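## Task

On the top of the two-door cabinet beside arm1, complete a stack of three items. From the base upward: the wooden block with three small holes, then the short length of square timber, then the long cardboard box. Each item lies on one of its long faces, sits roughly centred over the item below, and none overhangs the cabinet top's edges. All other objects must finish resting directly on the same furniture top they started on. The attempt fails if any object from a furniture top ends up on the floor while no gripper holds it. It also fails if any object goes inside or underneath a piece of furniture, even while held. The stack only counts if it stays put without the robots supporting it. At the end, open the grippers and move the arms away.

## Robot and tools

Robots: three identical i2rt Big YAM arms named arm1, arm2 and arm3. Each has six revolute joints, a two-finger gripper and a wrist camera. With joints 1 and 6 at zero and the hand level and facing forward, the wrist camera rides on top of the hand and looks toward the fingertips. Reach is about 1.0 m from the joint-1 axis. Joints move at different speeds, so the hand can sweep a wide, unexpected path between two postures. Fixed room cameras: room_a and room_b. Wrist cameras: arm1_cam_wrist, arm2_cam_wrist, arm3_cam_wrist (504x504 fisheye). Room images are 896x504.

Frame: a single shared scene frame with its origin on the floor and +z upward. The hand point is midway between the fingertips; the hand's z axis runs along the fingers and the fingers open and close along its y axis. Foot poses are not printed.

Tool execute_actions: argument actions is a list holding exactly one action or none. An action is an object keyed by robot name; each robot entry holds joints, an object of absolute joint targets keyed by name, all in radians except the gripper in metres. No offsets. Ranges: joint1_rad -2.879 to 2.879 (rotates the arm about its base, positive counter-clockwise seen from above, 0 means unfolding toward the direction the base faces); joint2_rad 0 to 3.141 (shoulder; 0 has the upper arm roughly horizontal pointing back, increasing raises it then brings it forward); joint3_rad 0 to 3.019 (elbow; 0 folds the forearm onto the upper arm, increasing opens it); joint4_rad -1.692 to 1.57 (hand pitch, positive tips fingers up); joint5_rad -1.57 to 1.57 (hand yaw, positive toward the arm's right); joint6_rad -2.094 to 2.094 (hand roll, positive clockwise viewed from behind the hand); gripper_m 0 to 0.093 (fingertip gap). Done tolerances are ±0.045, 0.14, 0.09, 0.055, 0.03, 0.035 rad and 0.003 m respectively. Example: {"arm1": {"joints": {"gripper_m": 0.05}}, "arm2": {"joints": {"joint1_rad": 0.3}}}. Every motion in one action begins at once and may finish at different moments. An omitted joint or robot can still be driving toward an earlier target. An unknown key or out-of-range number rejects the whole call and nothing moves. The optional cameras argument lists which cameras return images (null, omitted or ["all"] gives every camera; [] gives none); the pictures line gives image order. An empty actions list just reports state and images.

Tool wait: seconds from 0 to 10; commands nothing, the scene keeps running, returns state and images.

Tool zoom_image: camera name plus region [x0, y0, x1, y1] in pixels of that camera's most recent full image, top-left is (0,0), at most 504 by 504; returns a closer view.

Tool finished_scene: argument scene, the number of the current scene; irreversible. Its result tells whether the goal was met and gives the next task. The goal must hold and remain stable when called.

Result lines: joint_positions gives current joint values. joint_status tells how each commanded motion of the last accepted action ended. off_target: stopped short and possibly still pushing. contact_stop or time_out: the joint abandons its target and holds where it stopped, except that after time_out a joint may keep a target at most 0.375, 0.375, 0.113, 0.225, 0.075, 0.3 rad (joints 1 to 6) from its position and keep pressing, moving on if freed; on_its_own lists such joints, and held at there means the held target, not the position. Sending the reported position relieves the push. not_followed (with a joint command not followed line and usually a cause) means a safety check rejected that arm's targets, often for self- or arm-arm clearance; the gripper target still executes, and withheld targets may be retried on later actions until valid ones arrive. Joint torques are raw drive outputs in joint order with per-unit offset, scale and noise, nonzero even in free air; treat them cautiously as contact evidence. A loaded joint slowly sags, and tiny target changes may not move a joint.

Hazards: the arms do not stop on touch and can push very hard. Sustained pushing or holding heats motors; MOTOR HOT appears from 85 °C and at 100 °C the arm and gripper go limp and drop (OVER-TEMPERATURE FAULT; joint_status then shows limit_stop_at_motor_heat, and targets must be resent). A hard squeeze between two robots ends the run; a hard hit may too. Nothing reports robot-robot contact, and the clearance check can be late and ignores fingers, gripper housings and wrist cameras. Object contact does not count as robot contact. If a call reports a stop, the rest of that reply's motion, wait and finish calls are skipped. The simulation runs on while you compose a reply, holding the last command. Objects may occasionally get nudged by outside disturbances. Avoid drops, slips, slams, collisions, hard pushes, objects falling to the floor, and anything passing into or under furniture.

Each tool is called after "Call:" as name(argument=value, ...), one argument or row to a line, values as JSON.

## Session

Call:
execute_actions(
  actions=[],
)

Scene clock: 0.00 s.
Joint torques (N m, as the arm reports them, + toward a larger angle): no reading
arm1.joint_positions: joint1_rad=-0.025 joint2_rad=+0.347 joint3_rad=+1.568 joint4_rad=-1.454 joint5_rad=-0.083 joint6_rad=+0.144 gripper_m=+0.095
arm1.joint_status: not commanded
arm1.hand: x=-1.1158 y=+0.3008 z=+1.4229 quat_wxyz=(-0.383, -0.683, -0.378, +0.493) (m; scene frame)
arm2.joint_positions: joint1_rad=+0.654 joint2_rad=+0.428 joint3_rad=+1.646 joint4_rad=-1.382 joint5_rad=+0.089 joint6_rad=-0.119 gripper_m=+0.094
arm2.joint_status: not commanded
arm2.hand: x=-0.0442 y=-0.1783 z=+1.5538 quat_wxyz=(-0.392, +0.663, -0.368, -0.521) (m; scene frame)
arm3.joint_positions: joint1_rad=+0.053 joint2_rad=+0.582 joint3_rad=+1.689 joint4_rad=-1.390 joint5_rad=+0.091 joint6_rad=+0.329 gripper_m=+0.095
arm3.joint_status: not commanded
arm3.hand: x=+1.1100 y=+0.0410 z=+1.4766 quat_wxyz=(-0.338, +0.502, -0.622, -0.496) (m; scene frame)
pictures: arm1_cam_wrist, arm2_cam_wrist, arm3_cam_wrist, room_a, room_b
Images, in order (width x height): arm1_cam_wrist 504x504, arm2_cam_wrist 504x504, arm3_cam_wrist 504x504, room_a 896x504, room_b 896x504.

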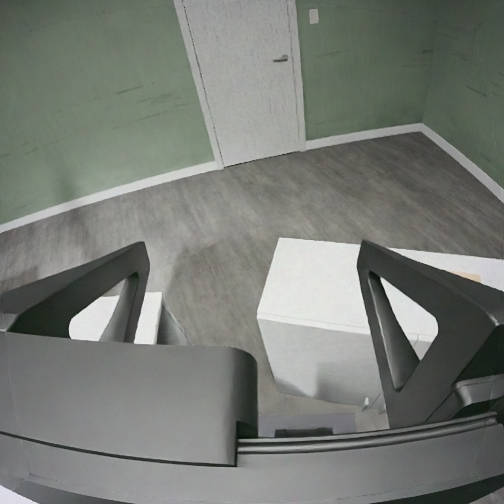

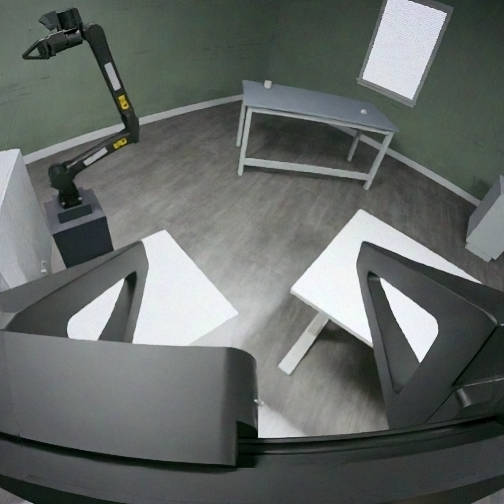

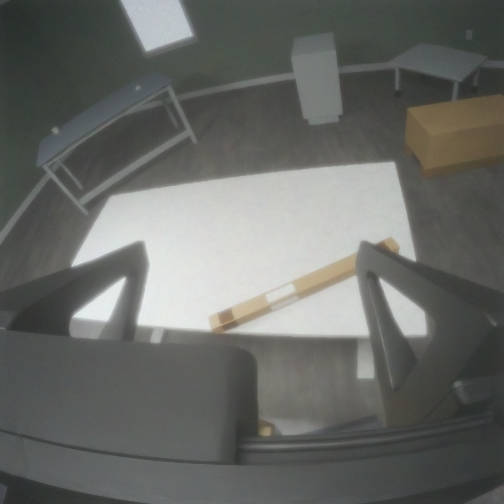

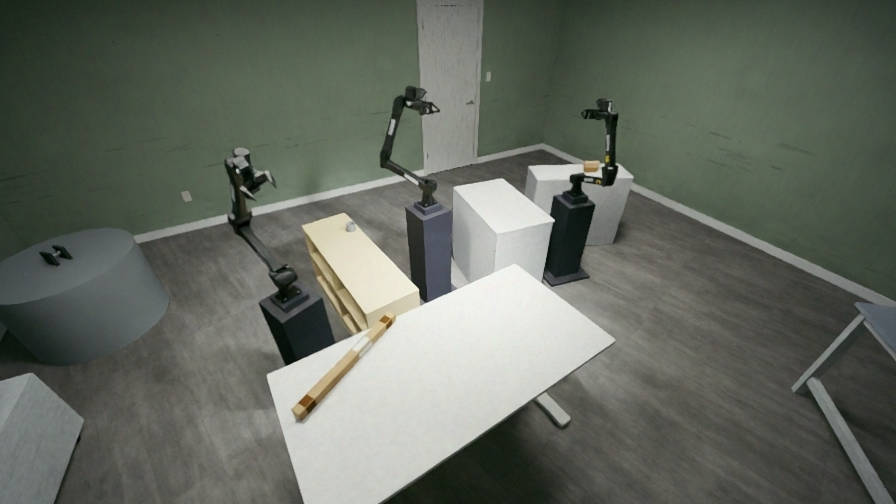

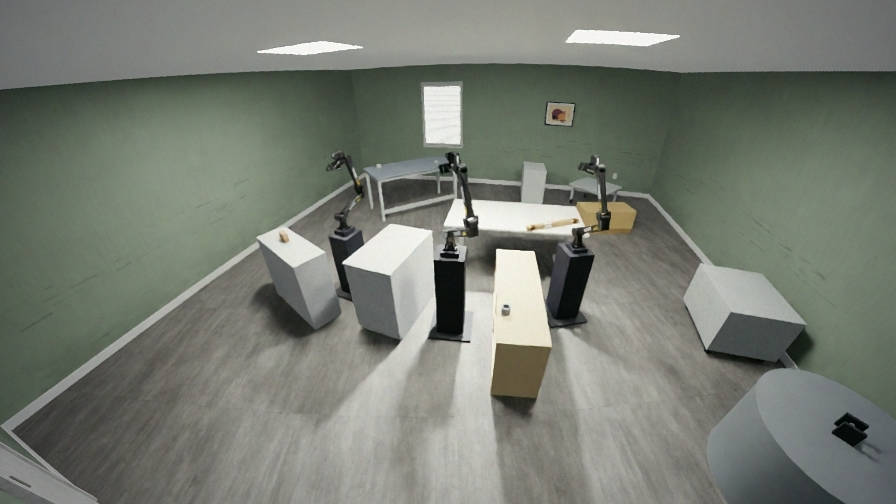

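Call:
zoom_image(
  camera="room_a",
  region=[400, 60, 700, 320],
)

Call:
zoom_image(
  camera="room_b",
  region=[230, 130, 650, 420],
)

Call:
zoom_image(
  camera="room_a",
  region=[200, 130, 640, 450],
)

Region (400, 60, 700, 320) of room_a's 896x504 image, scaled by 1.680, with more detail than that image has; it fills the top 437 rows of this view, and the rest is white.

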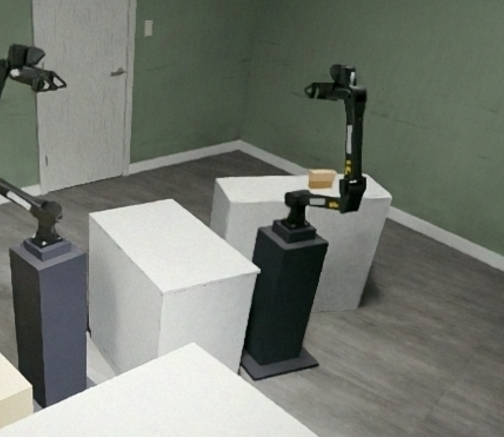

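Region (230, 130, 650, 420) of room_b's 896x504 image, scaled by 1.200, with more detail than that image has; it fills the top 348 rows of this view, and the rest is white.

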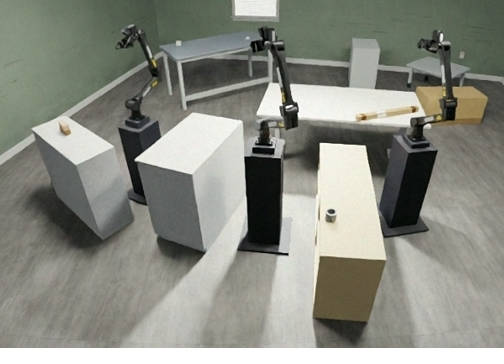

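Region (200, 130, 640, 450) of room_a's 896x504 image, scaled by 1.145, with more detail than that image has; it fills the top 367 rows of this view, and the rest is white.

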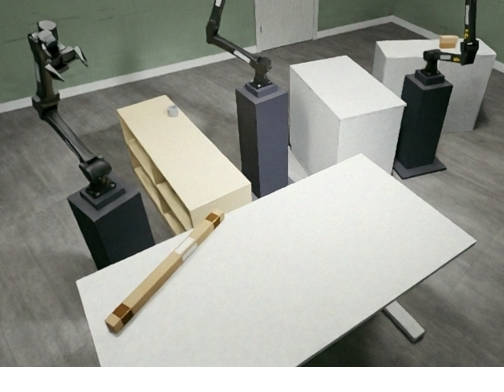

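Call:
zoom_image(
  camera="room_a",
  region=[510, 140, 650, 260],
)

Call:
zoom_image(
  camera="room_b",
  region=[240, 200, 380, 340],
)

Call:
zoom_image(
  camera="room_b",
  region=[340, 130, 660, 260],
)

Region (510, 140, 650, 260) of room_a's 896x504 image, scaled by 3.600, with more detail than that image has; it fills the top 432 rows of this view, and the rest is white.

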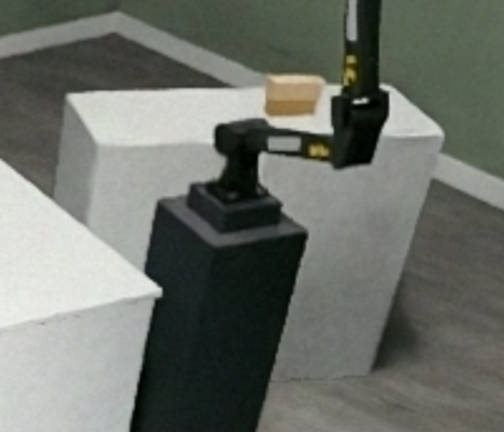

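Region (240, 200, 380, 340) of room_b's 896x504 image, scaled by 3.600, with more detail than that image has.

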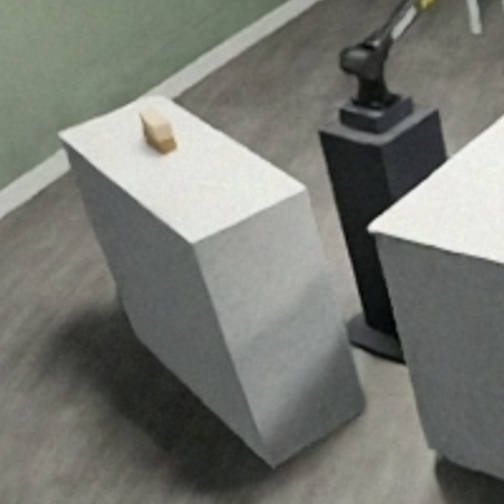

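Region (340, 130, 660, 260) of room_b's 896x504 image, scaled by 1.575, with more detail than that image has; it fills the top 205 rows of this view, and the rest is white.

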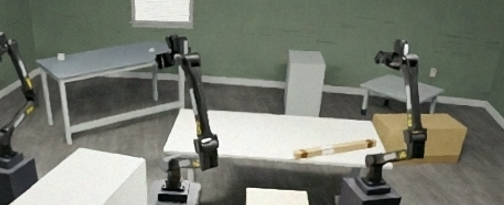

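Call:
execute_actions(
  actions=[
    {"arm1":{"joints":{"joint1_rad":-0.75}}},
  ],
  cameras=["arm1_cam_wrist","room_a"],
)

Scene clock: 3.67 s.
Joint torques (N m, as the arm reports them, + toward a larger angle): arm1=[-0.71 10.1   5.79  2.73 -0.1  -0.09] | arm2=[-1.59  7.35  5.03  2.31  0.08 -0.02] | arm3=[-0.72  5.17  7.58  2.07  0.03 -0.05]
arm1.joint_positions: joint1_rad=-0.745 joint2_rad=+0.347 joint3_rad=+1.568 joint4_rad=-1.454 joint5_rad=-0.083 joint6_rad=+0.144 gripper_m=+0.095
arm1.joint_status: all done
arm1.hand: x=-1.1502 y=+0.3252 z=+1.4231 quat_wxyz=(-0.188, -0.772, -0.110, +0.597) (m; scene frame)
arm2.joint_positions: joint1_rad=+0.654 joint2_rad=+0.428 joint3_rad=+1.646 joint4_rad=-1.382 joint5_rad=+0.089 joint6_rad=-0.119 gripper_m=+0.094
arm2.joint_status: not commanded
arm2.hand: x=-0.0442 y=-0.1783 z=+1.5538 quat_wxyz=(-0.392, +0.663, -0.368, -0.521) (m; scene frame)
arm3.joint_positions: joint1_rad=+0.053 joint2_rad=+0.582 joint3_rad=+1.689 joint4_rad=-1.390 joint5_rad=+0.091 joint6_rad=+0.329 gripper_m=+0.095
arm3.joint_status: not commanded
arm3.hand: x=+1.1100 y=+0.0410 z=+1.4766 quat_wxyz=(-0.338, +0.502, -0.622, -0.496) (m; scene frame)
pictures: arm1_cam_wrist, room_a
Images, in order (width x height): arm1_cam_wrist 504x504, room_a 896x504.

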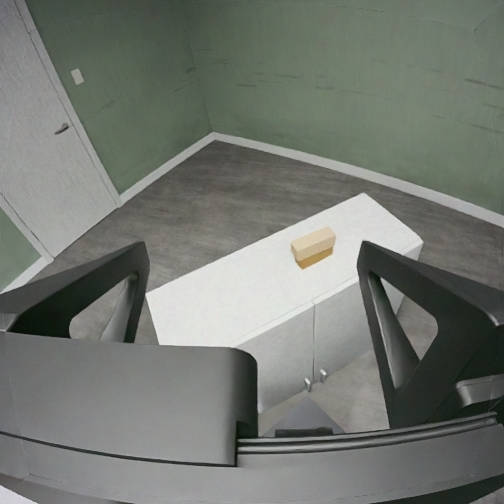

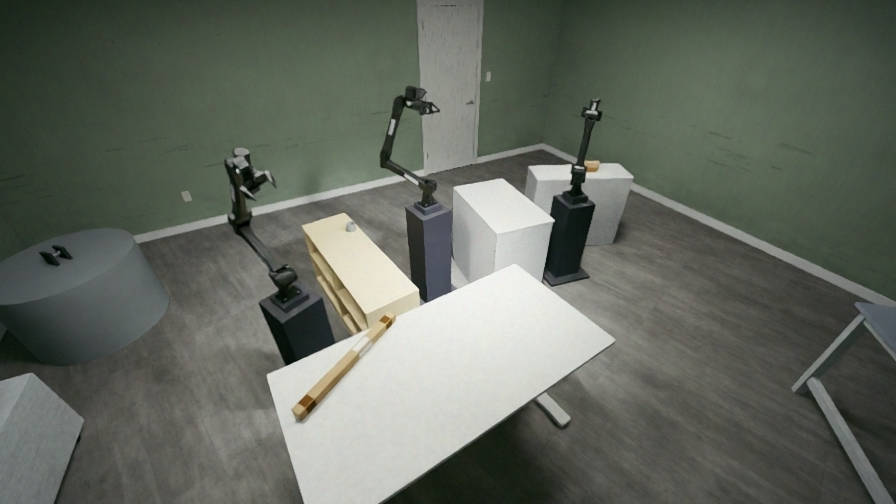

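Call:
zoom_image(
  camera="arm1_cam_wrist",
  region=[260, 200, 370, 300],
)

Region (260, 200, 370, 300) of arm1_cam_wrist's 504x504 image, scaled by 4.582, with more detail than that image has; it fills the top 458 rows of this view, and the rest is white.

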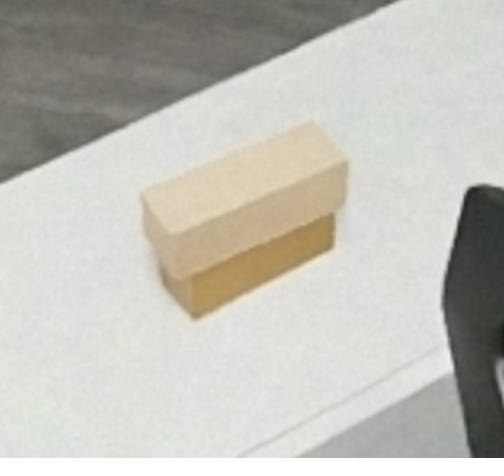

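Call:
execute_actions(
  actions=[
    {"arm1":{"joints":{"joint2_rad":1.2,"joint3_rad":1.4,"joint4_rad":-1.4,"joint5_rad":0,"joint6_rad":0}},"arm2":{"joints":{"joint1_rad":-0.3,"joint2_rad":1.3,"joint3_rad":1.5,"joint4_rad":-1.3,"joint5_rad":0,"joint6_rad":0}},"arm3":{"joints":{"joint1_rad":0.05,"joint2_rad":1.2,"joint3_rad":1.25,"joint4_rad":-1.3,"joint5_rad":0,"joint6_rad":0}}},
  ],
)

Scene clock: 8.70 s.
Joint torques (N m, as the arm reports them, + toward a larger angle): arm1=[-0.73 -7.97 10.52  1.7   0.11 -0.22] | arm2=[ -1.36 -11.54   8.77   1.43   0.09   0.06] | arm3=[-1.04 -8.78 13.84  1.06 -0.07 -0.16]
arm1.joint_positions: joint1_rad=-0.745 joint2_rad=+1.211 joint3_rad=+1.390 joint4_rad=-1.407 joint5_rad=-0.004 joint6_rad=+0.017 gripper_m=+0.095
arm1.joint_status: all done
arm1.hand: x=-1.4878 y=+0.2110 z=+1.1479 quat_wxyz=(-0.036, -0.969, -0.170, +0.174) (m; scene frame)
arm2.joint_positions: joint1_rad=-0.306 joint2_rad=+1.311 joint3_rad=+1.495 joint4_rad=-1.306 joint5_rad=-0.001 joint6_rad=-0.013 gripper_m=+0.094
arm2.joint_status: all done
arm2.hand: x=+0.1861 y=+0.1738 z=+1.2531 quat_wxyz=(-0.192, +0.522, -0.822, -0.124) (m; scene frame)
arm3.joint_positions: joint1_rad=+0.053 joint2_rad=+1.203 joint3_rad=+1.219 joint4_rad=-1.309 joint5_rad=+0.003 joint6_rad=+0.012 gripper_m=+0.095
arm3.joint_status: all done
arm3.hand: x=+1.0548 y=+0.2835 z=+1.0854 quat_wxyz=(-0.092, +0.756, -0.640, -0.102) (m; scene frame)
pictures: arm1_cam_wrist, arm2_cam_wrist, arm3_cam_wrist, room_a, room_b
Images, in order (width x height): arm1_cam_wrist 504x504, arm2_cam_wrist 504x504, arm3_cam_wrist 504x504, room_a 896x504, room_b 896x504.

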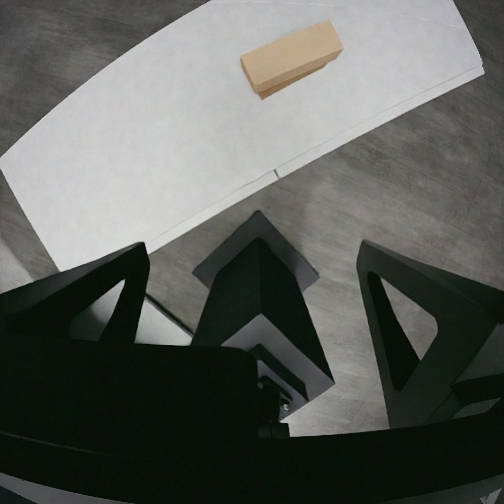

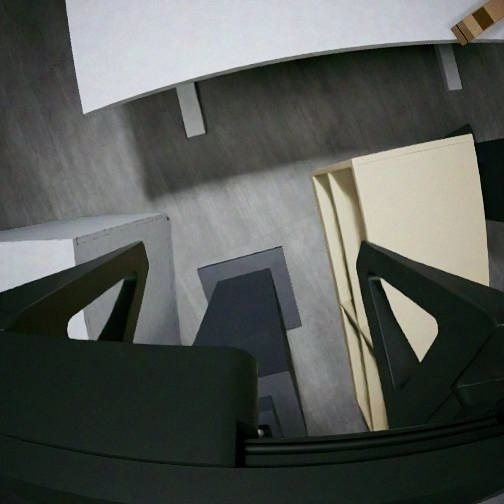

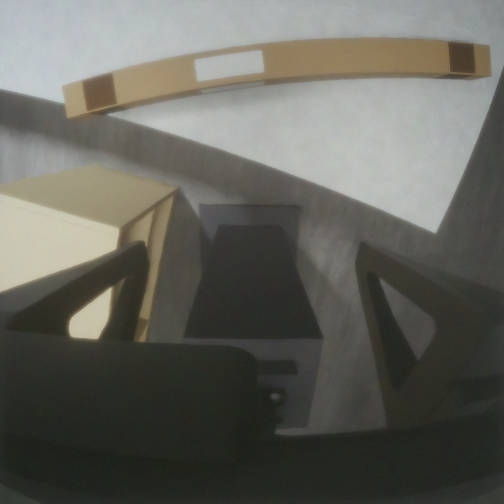

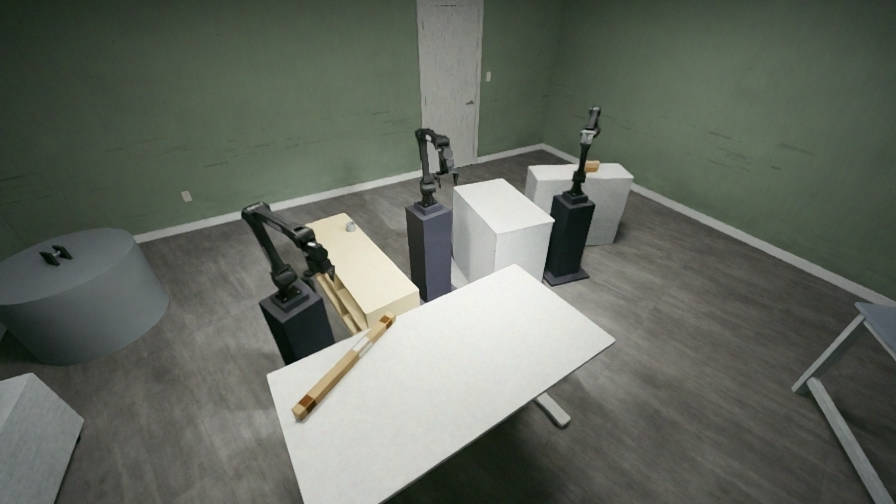

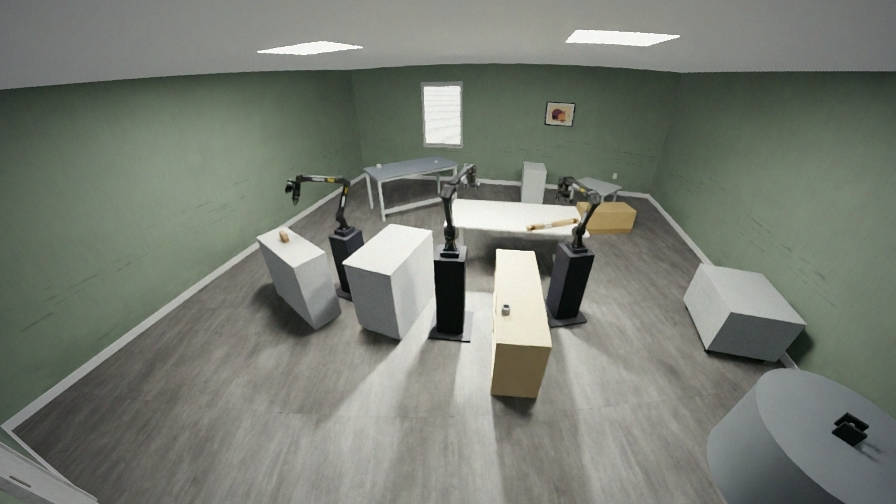

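Call:
execute_actions(
  actions=[
    {"arm1":{"joints":{"joint4_rad":-0.5}},"arm2":{"joints":{"joint3_rad":2.3}},"arm3":{"joints":{"joint2_rad":0.5}}},
  ],
  cameras=["arm1_cam_wrist","arm2_cam_wrist"],
)

Scene clock: 13.27 s.
Joint torques (N m, as the arm reports them, + toward a larger angle): arm1=[-0.69 -9.1  11.36  3.27  0.11 -0.22] | arm2=[-1.1  -5.49  7.56  2.35  0.1   0.07] | arm3=[-0.94  4.22 10.56  2.14 -0.07 -0.15]
arm1.joint_positions: joint1_rad=-0.745 joint2_rad=+1.211 joint3_rad=+1.390 joint4_rad=-0.518 joint5_rad=-0.004 joint6_rad=+0.017 gripper_m=+0.095
arm1.joint_status: all done
arm1.hand: x=-1.6256 y=+0.1590 z=+1.2995 quat_wxyz=(-0.112, -0.800, -0.140, +0.572) (m; scene frame)
arm2.joint_positions: joint1_rad=-0.306 joint2_rad=+1.287 joint3_rad=+2.271 joint4_rad=-1.306 joint5_rad=-0.001 joint6_rad=-0.013 gripper_m=+0.094
arm2.joint_status: all done
arm2.hand: x=+0.1666 y=+0.1266 z=+1.6435 quat_wxyz=(-0.499, +0.432, -0.682, -0.313) (m; scene frame)
arm3.joint_positions: joint1_rad=+0.053 joint2_rad=+0.491 joint3_rad=+1.235 joint4_rad=-1.309 joint5_rad=+0.003 joint6_rad=+0.012 gripper_m=+0.095
arm3.joint_status: all done
arm3.hand: x=+1.0862 y=+0.0970 z=+1.3037 quat_wxyz=(-0.310, +0.670, -0.565, -0.367) (m; scene frame)
pictures: arm1_cam_wrist, arm2_cam_wrist
Images, in order (width x height): arm1_cam_wrist 504x504, arm2_cam_wrist 504x504.

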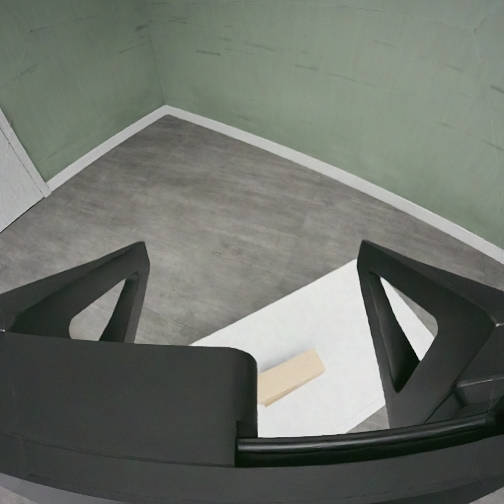

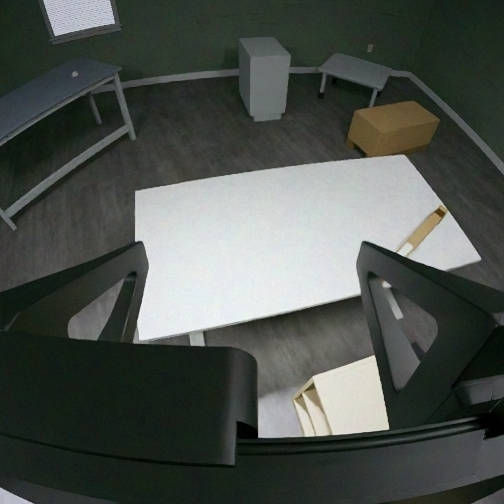

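Call:
execute_actions(
  actions=[
    {"arm3":{"joints":{"joint1_rad":-0.202,"joint2_rad":1.897,"joint3_rad":1.64,"joint4_rad":-1.314,"joint5_rad":0,"joint6_rad":1.194}},"arm2":{"joints":{"joint1_rad":-1.461,"joint2_rad":1.868,"joint3_rad":1.885,"joint4_rad":-1.587,"joint5_rad":0,"joint6_rad":1.42}},"arm1":{"joints":{"joint4_rad":-1.2}}},
  ],
)

Scene clock: 26.33 s.
Joint torques (N m, as the arm reports them, + toward a larger angle): arm1=[-0.7  -8.41 10.81  1.44  0.11 -0.22] | arm2=[ -1.57 -17.19   9.55  -0.19   0.03   0.07] | arm3=[ -1.33 -17.55  11.63  -0.09   0.07   0.12]
arm1.joint_positions: joint1_rad=-0.745 joint2_rad=+1.211 joint3_rad=+1.390 joint4_rad=-1.194 joint5_rad=-0.004 joint6_rad=+0.017 gripper_m=+0.095
arm1.joint_status: all done
arm1.hand: x=-1.5313 y=+0.1946 z=+1.1714 quat_wxyz=(-0.056, -0.945, -0.165, +0.275) (m; scene frame)
arm2.joint_positions: joint1_rad=-1.460 joint2_rad=+1.856 joint3_rad=+1.857 joint4_rad=-1.577 joint5_rad=+0.002 joint6_rad=+1.405 gripper_m=+0.094
arm2.joint_status: all done
arm2.hand: x=+0.5542 y=-0.2691 z=+1.1134 quat_wxyz=(+0.007, -0.659, -0.752, -0.003) (m; scene frame)
arm3.joint_positions: joint1_rad=-0.195 joint2_rad=+1.890 joint3_rad=+1.621 joint4_rad=-1.309 joint5_rad=+0.001 joint6_rad=+1.182 gripper_m=+0.095
arm3.joint_status: all done
arm3.hand: x=+1.1670 y=+0.4611 z=+0.9291 quat_wxyz=(-0.004, +0.158, -0.987, +0.005) (m; scene frame)
pictures: arm1_cam_wrist, arm2_cam_wrist, arm3_cam_wrist, room_a, room_b
Images, in order (width x height): arm1_cam_wrist 504x504, arm2_cam_wrist 504x504, arm3_cam_wrist 504x504, room_a 896x504, room_b 896x504.

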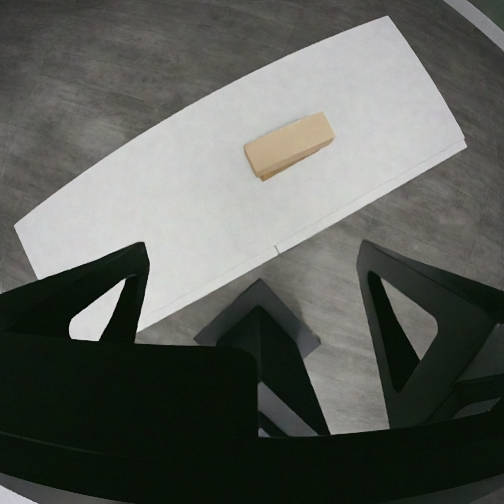

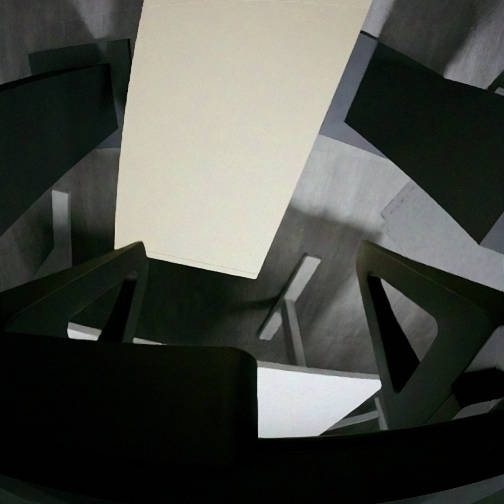

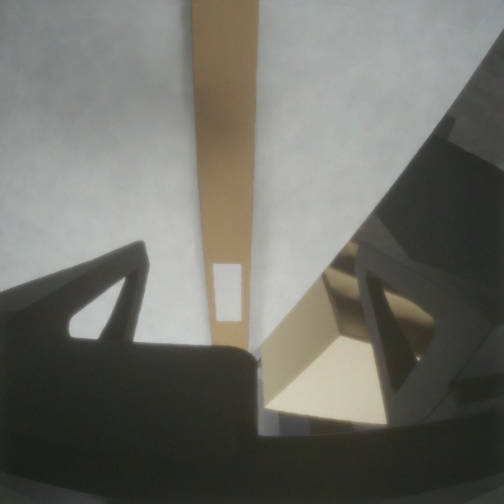

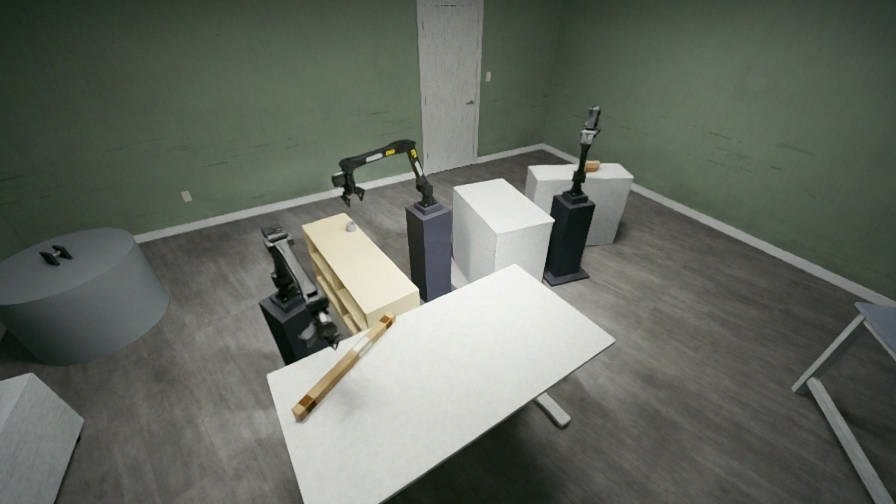

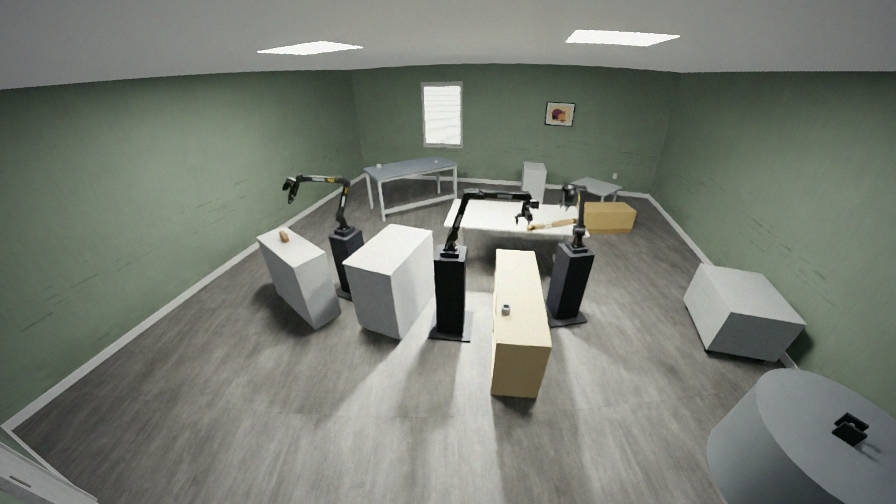

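Call:
zoom_image(
  camera="arm3_cam_wrist",
  region=[130, 0, 380, 350],
)

Call:
zoom_image(
  camera="room_a",
  region=[240, 220, 440, 430],
)

Region (130, 0, 380, 350) of arm3_cam_wrist's 504x504 image, scaled by 1.440, with more detail than that image has; it fills the left 360 columns of this view, and the rest is white.

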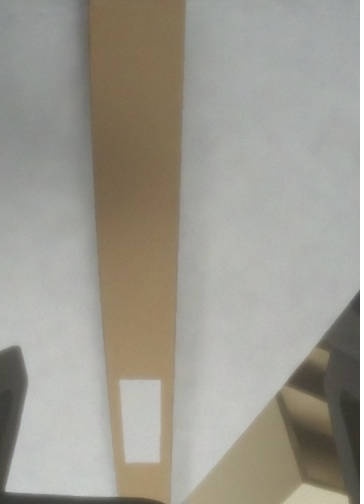

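Region (240, 220, 440, 430) of room_a's 896x504 image, scaled by 2.400, with more detail than that image has; it fills the left 480 columns of this view, and the rest is white.

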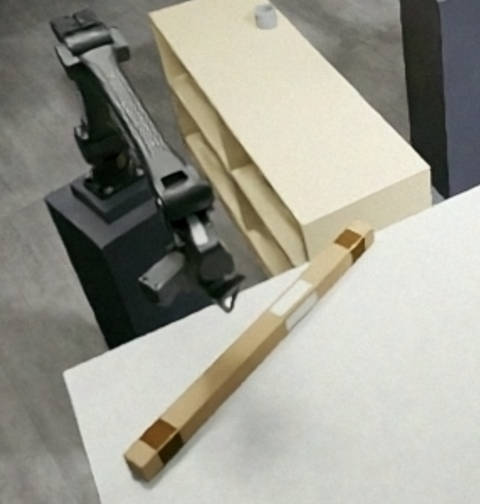

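Call:
execute_actions(
  actions=[
    {"arm3":{"joints":{"joint1_rad":-0.182,"joint2_rad":2.033,"joint3_rad":1.576,"joint4_rad":-1.1135,"joint5_rad":0,"joint6_rad":1.228}}},
  ],
  cameras=["arm3_cam_wrist","room_a"],
)

Scene clock: 30.87 s.
Joint torques (N m, as the arm reports them, + toward a larger angle): arm1=[-0.68 -8.41 10.82  1.43  0.11 -0.22] | arm2=[ -1.67 -17.22   9.48  -0.24   0.05   0.06] | arm3=[ -0.25 -19.63  10.05   0.8    0.08   0.13]
arm1.joint_positions: joint1_rad=-0.745 joint2_rad=+1.211 joint3_rad=+1.390 joint4_rad=-1.194 joint5_rad=-0.004 joint6_rad=+0.017 gripper_m=+0.095
arm1.joint_status: not commanded
arm1.hand: x=-1.5313 y=+0.1946 z=+1.1714 quat_wxyz=(-0.056, -0.945, -0.165, +0.275) (m; scene frame)
arm2.joint_positions: joint1_rad=-1.460 joint2_rad=+1.856 joint3_rad=+1.857 joint4_rad=-1.577 joint5_rad=+0.002 joint6_rad=+1.405 gripper_m=+0.094
arm2.joint_status: not commanded
arm2.hand: x=+0.5542 y=-0.2691 z=+1.1134 quat_wxyz=(+0.007, -0.659, -0.752, -0.003) (m; scene frame)
arm3.joint_positions: joint1_rad=-0.192 joint2_rad=+2.036 joint3_rad=+1.566 joint4_rad=-1.131 joint5_rad=+0.001 joint6_rad=+1.216 gripper_m=+0.095
arm3.joint_status: all done
arm3.hand: x=+1.1668 y=+0.4751 z=+0.8278 quat_wxyz=(-0.002, +0.143, -0.990, +0.016) (m; scene frame)
pictures: arm3_cam_wrist, room_a
Images, in order (width x height): arm3_cam_wrist 504x504, room_a 896x504.

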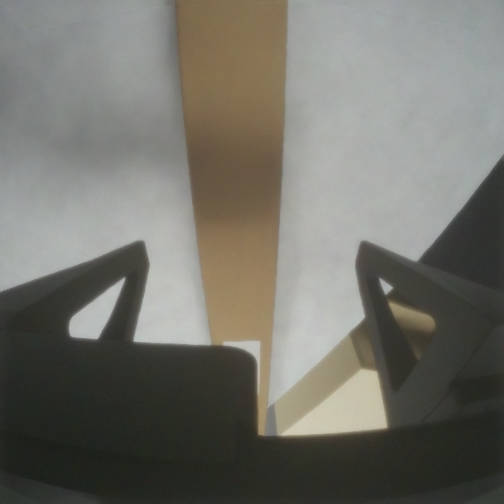

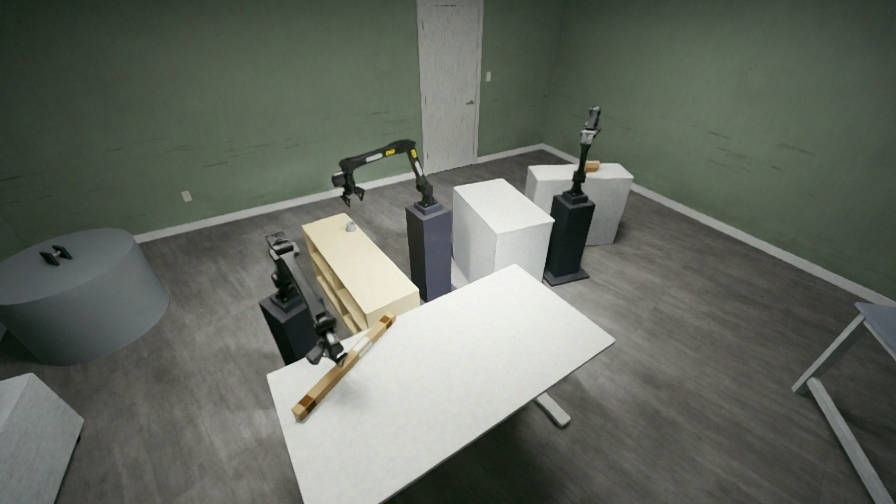

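Call:
execute_actions(
  actions=[
    {"arm3":{"joints":{"joint2_rad":2.142,"joint3_rad":1.554,"joint4_rad":-0.957}}},
  ],
  cameras=["arm3_cam_wrist","room_a"],
)

Scene clock: 32.50 s.
Joint torques (N m, as the arm reports them, + toward a larger angle): arm1=[-0.74 -8.4  10.81  1.44  0.11 -0.22] | arm2=[ -1.76 -17.13   9.51  -0.22   0.06   0.09] | arm3=[ -0.28 -19.31   9.08   0.85   0.07   0.11]
arm1.joint_positions: joint1_rad=-0.745 joint2_rad=+1.211 joint3_rad=+1.390 joint4_rad=-1.194 joint5_rad=-0.004 joint6_rad=+0.017 gripper_m=+0.095
arm1.joint_status: not commanded
arm1.hand: x=-1.5313 y=+0.1946 z=+1.1714 quat_wxyz=(-0.056, -0.945, -0.165, +0.275) (m; scene frame)
arm2.joint_positions: joint1_rad=-1.460 joint2_rad=+1.856 joint3_rad=+1.857 joint4_rad=-1.577 joint5_rad=+0.002 joint6_rad=+1.405 gripper_m=+0.094
arm2.joint_status: not commanded
arm2.hand: x=+0.5542 y=-0.2691 z=+1.1134 quat_wxyz=(+0.007, -0.659, -0.752, -0.003) (m; scene frame)
arm3.joint_positions: joint1_rad=-0.192 joint2_rad=+2.130 joint3_rad=+1.548 joint4_rad=-0.974 joint5_rad=+0.001 joint6_rad=+1.217 gripper_m=+0.095
arm3.joint_status: all done
arm3.hand: x=+1.1686 y=+0.4927 z=+0.7679 quat_wxyz=(-0.007, +0.143, -0.990, -0.006) (m; scene frame)
pictures: arm3_cam_wrist, room_a
Images, in order (width x height): arm3_cam_wrist 504x504, room_a 896x504.

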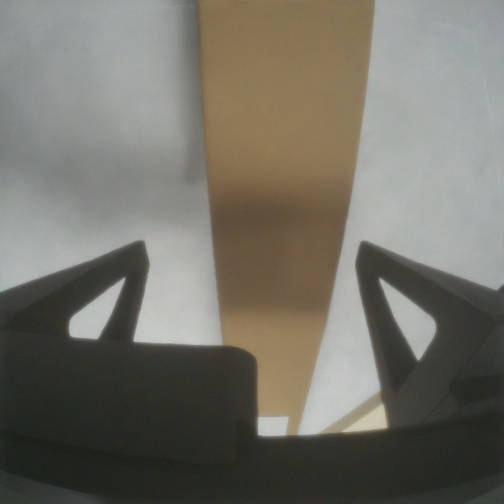

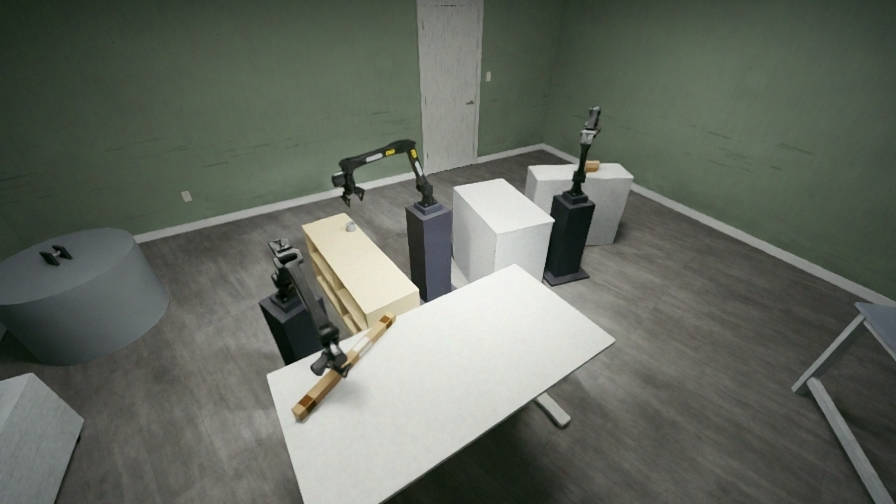

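Call:
execute_actions(
  actions=[
    {"arm3":{"joints":{"joint3_rad":1.512,"joint4_rad":-0.93}}},
  ],
  cameras=["arm3_cam_wrist"],
)

Scene clock: 33.83 s.
Joint torques (N m, as the arm reports them, + toward a larger angle): arm1=[-0.68 -8.39 10.82  1.44  0.11 -0.22] | arm2=[ -1.72 -17.11   9.52  -0.22   0.07   0.09] | arm3=[ -0.21 -18.81   8.28   0.83   0.07   0.12]
arm1.joint_positions: joint1_rad=-0.745 joint2_rad=+1.211 joint3_rad=+1.390 joint4_rad=-1.194 joint5_rad=-0.004 joint6_rad=+0.017 gripper_m=+0.095
arm1.joint_status: not commanded
arm1.hand: x=-1.5313 y=+0.1946 z=+1.1714 quat_wxyz=(-0.056, -0.945, -0.165, +0.275) (m; scene frame)
arm2.joint_positions: joint1_rad=-1.460 joint2_rad=+1.856 joint3_rad=+1.857 joint4_rad=-1.577 joint5_rad=+0.002 joint6_rad=+1.405 gripper_m=+0.094
arm2.joint_status: not commanded
arm2.hand: x=+0.5542 y=-0.2691 z=+1.1134 quat_wxyz=(+0.007, -0.659, -0.752, -0.003) (m; scene frame)
arm3.joint_positions: joint1_rad=-0.192 joint2_rad=+2.130 joint3_rad=+1.511 joint4_rad=-0.948 joint5_rad=+0.001 joint6_rad=+1.217 gripper_m=+0.095
arm3.joint_status: all done
arm3.hand: x=+1.1679 y=+0.4817 z=+0.7560 quat_wxyz=(-0.005, +0.143, -0.990, +0.000) (m; scene frame)
pictures: arm3_cam_wrist
Images, in order (width x height): arm3_cam_wrist 504x504.

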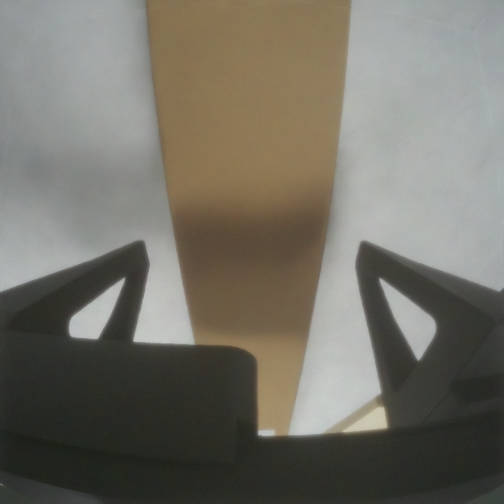

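Centred. Close the gripper.

Call:
execute_actions(
  actions=[
    {"arm3":{"joints":{"gripper_m":0.03}}},
  ],
  cameras=["arm3_cam_wrist","room_a"],
)

Scene clock: 34.60 s.
Joint torques (N m, as the arm reports them, + toward a larger angle): arm1=[-0.71 -8.4  10.82  1.44  0.11 -0.22] | arm2=[ -1.69 -17.12   9.46  -0.2    0.05   0.08] | arm3=[ -0.37 -18.58   8.34   0.85   0.08   0.1 ]
arm1.joint_positions: joint1_rad=-0.745 joint2_rad=+1.211 joint3_rad=+1.390 joint4_rad=-1.194 joint5_rad=-0.004 joint6_rad=+0.017 gripper_m=+0.095
arm1.joint_status: not commanded
arm1.hand: x=-1.5313 y=+0.1946 z=+1.1714 quat_wxyz=(-0.056, -0.945, -0.165, +0.275) (m; scene frame)
arm2.joint_positions: joint1_rad=-1.460 joint2_rad=+1.856 joint3_rad=+1.857 joint4_rad=-1.577 joint5_rad=+0.002 joint6_rad=+1.405 gripper_m=+0.094
arm2.joint_status: not commanded
arm2.hand: x=+0.5542 y=-0.2691 z=+1.1134 quat_wxyz=(+0.007, -0.659, -0.752, -0.003) (m; scene frame)
arm3.joint_positions: joint1_rad=-0.192 joint2_rad=+2.130 joint3_rad=+1.511 joint4_rad=-0.948 joint5_rad=+0.001 joint6_rad=+1.219 gripper_m=+0.049
arm3.joint_status: gripper_m off_target (ended at +0.049, target +0.030)
arm3.hand: x=+1.1679 y=+0.4818 z=+0.7560 quat_wxyz=(-0.005, +0.142, -0.990, -0.001) (m; scene frame)
pictures: arm3_cam_wrist, room_a
Images, in order (width x height): arm3_cam_wrist 504x504, room_a 896x504.

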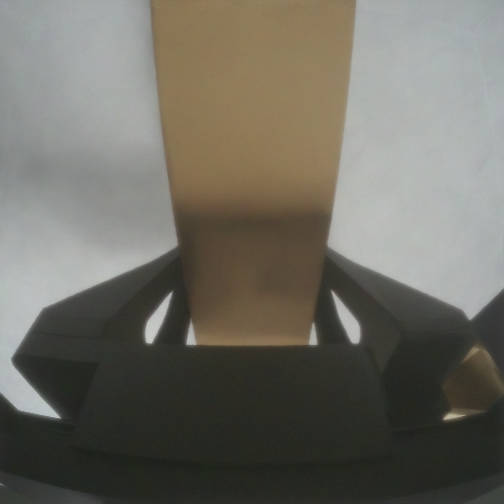

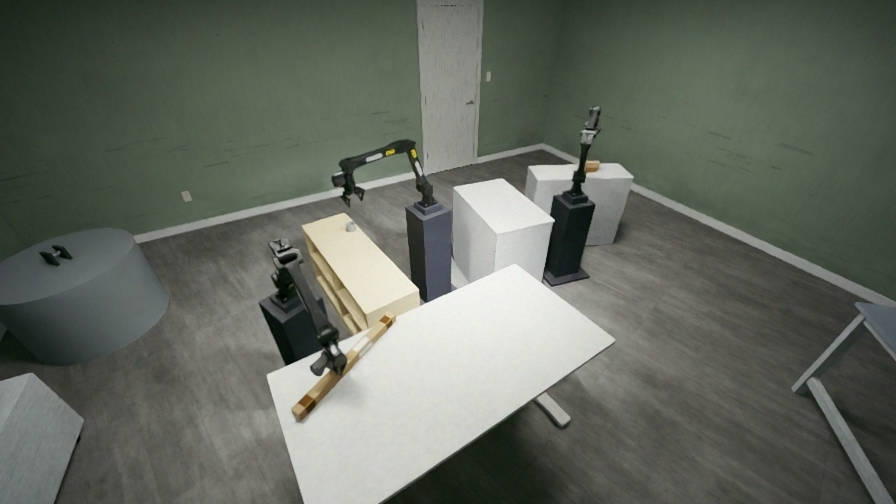

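Call:
execute_actions(
  actions=[
    {"arm3":{"joints":{"joint2_rad":1.892,"joint3_rad":1.838,"joint4_rad":-1.51}}},
  ],
  cameras=["arm3_cam_wrist","room_a","room_b"],
)

Scene clock: 37.00 s.
Joint torques (N m, as the arm reports them, + toward a larger angle): arm1=[-0.7  -8.41 10.82  1.43  0.11 -0.22] | arm2=[ -1.68 -17.11   9.51  -0.21   0.05   0.07] | arm3=[ -0.27 -17.25  10.8   -0.56   0.05   0.09]
arm1.joint_positions: joint1_rad=-0.745 joint2_rad=+1.211 joint3_rad=+1.390 joint4_rad=-1.194 joint5_rad=-0.004 joint6_rad=+0.017 gripper_m=+0.095
arm1.joint_status: not commanded
arm1.hand: x=-1.5313 y=+0.1946 z=+1.1714 quat_wxyz=(-0.056, -0.945, -0.165, +0.275) (m; scene frame)
arm2.joint_positions: joint1_rad=-1.460 joint2_rad=+1.856 joint3_rad=+1.857 joint4_rad=-1.577 joint5_rad=+0.002 joint6_rad=+1.405 gripper_m=+0.094
arm2.joint_status: not commanded
arm2.hand: x=+0.5542 y=-0.2691 z=+1.1134 quat_wxyz=(+0.007, -0.659, -0.752, -0.003) (m; scene frame)
arm3.joint_positions: joint1_rad=-0.192 joint2_rad=+1.883 joint3_rad=+1.832 joint4_rad=-1.492 joint5_rad=+0.001 joint6_rad=+1.219 gripper_m=+0.049
arm3.joint_status: all done
arm3.hand: x=+1.1654 y=+0.4808 z=+1.0126 quat_wxyz=(-0.008, +0.142, -0.990, -0.012) (m; scene frame)
pictures: arm3_cam_wrist, room_a, room_b
Images, in order (width x height): arm3_cam_wrist 504x504, room_a 896x504, room_b 896x504.

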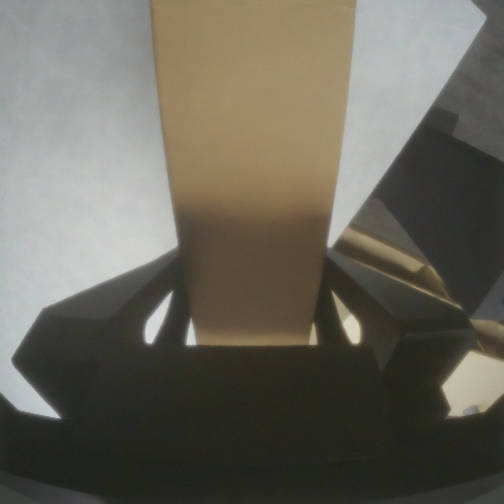

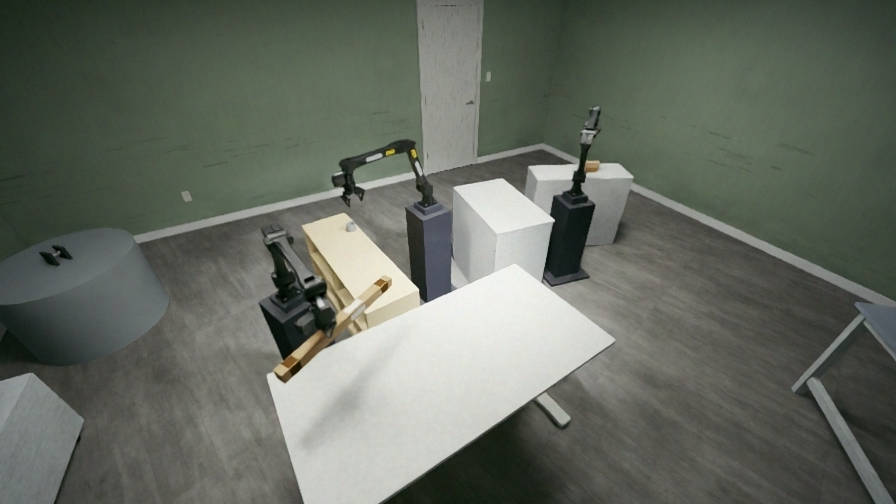

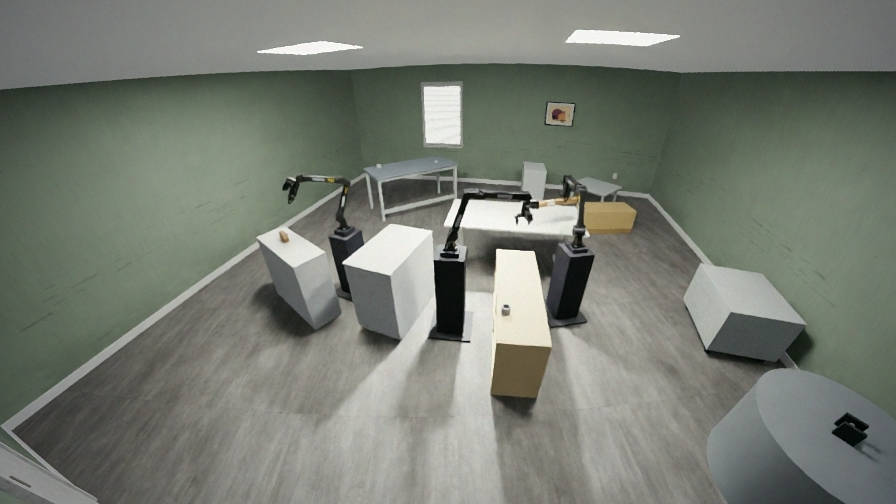

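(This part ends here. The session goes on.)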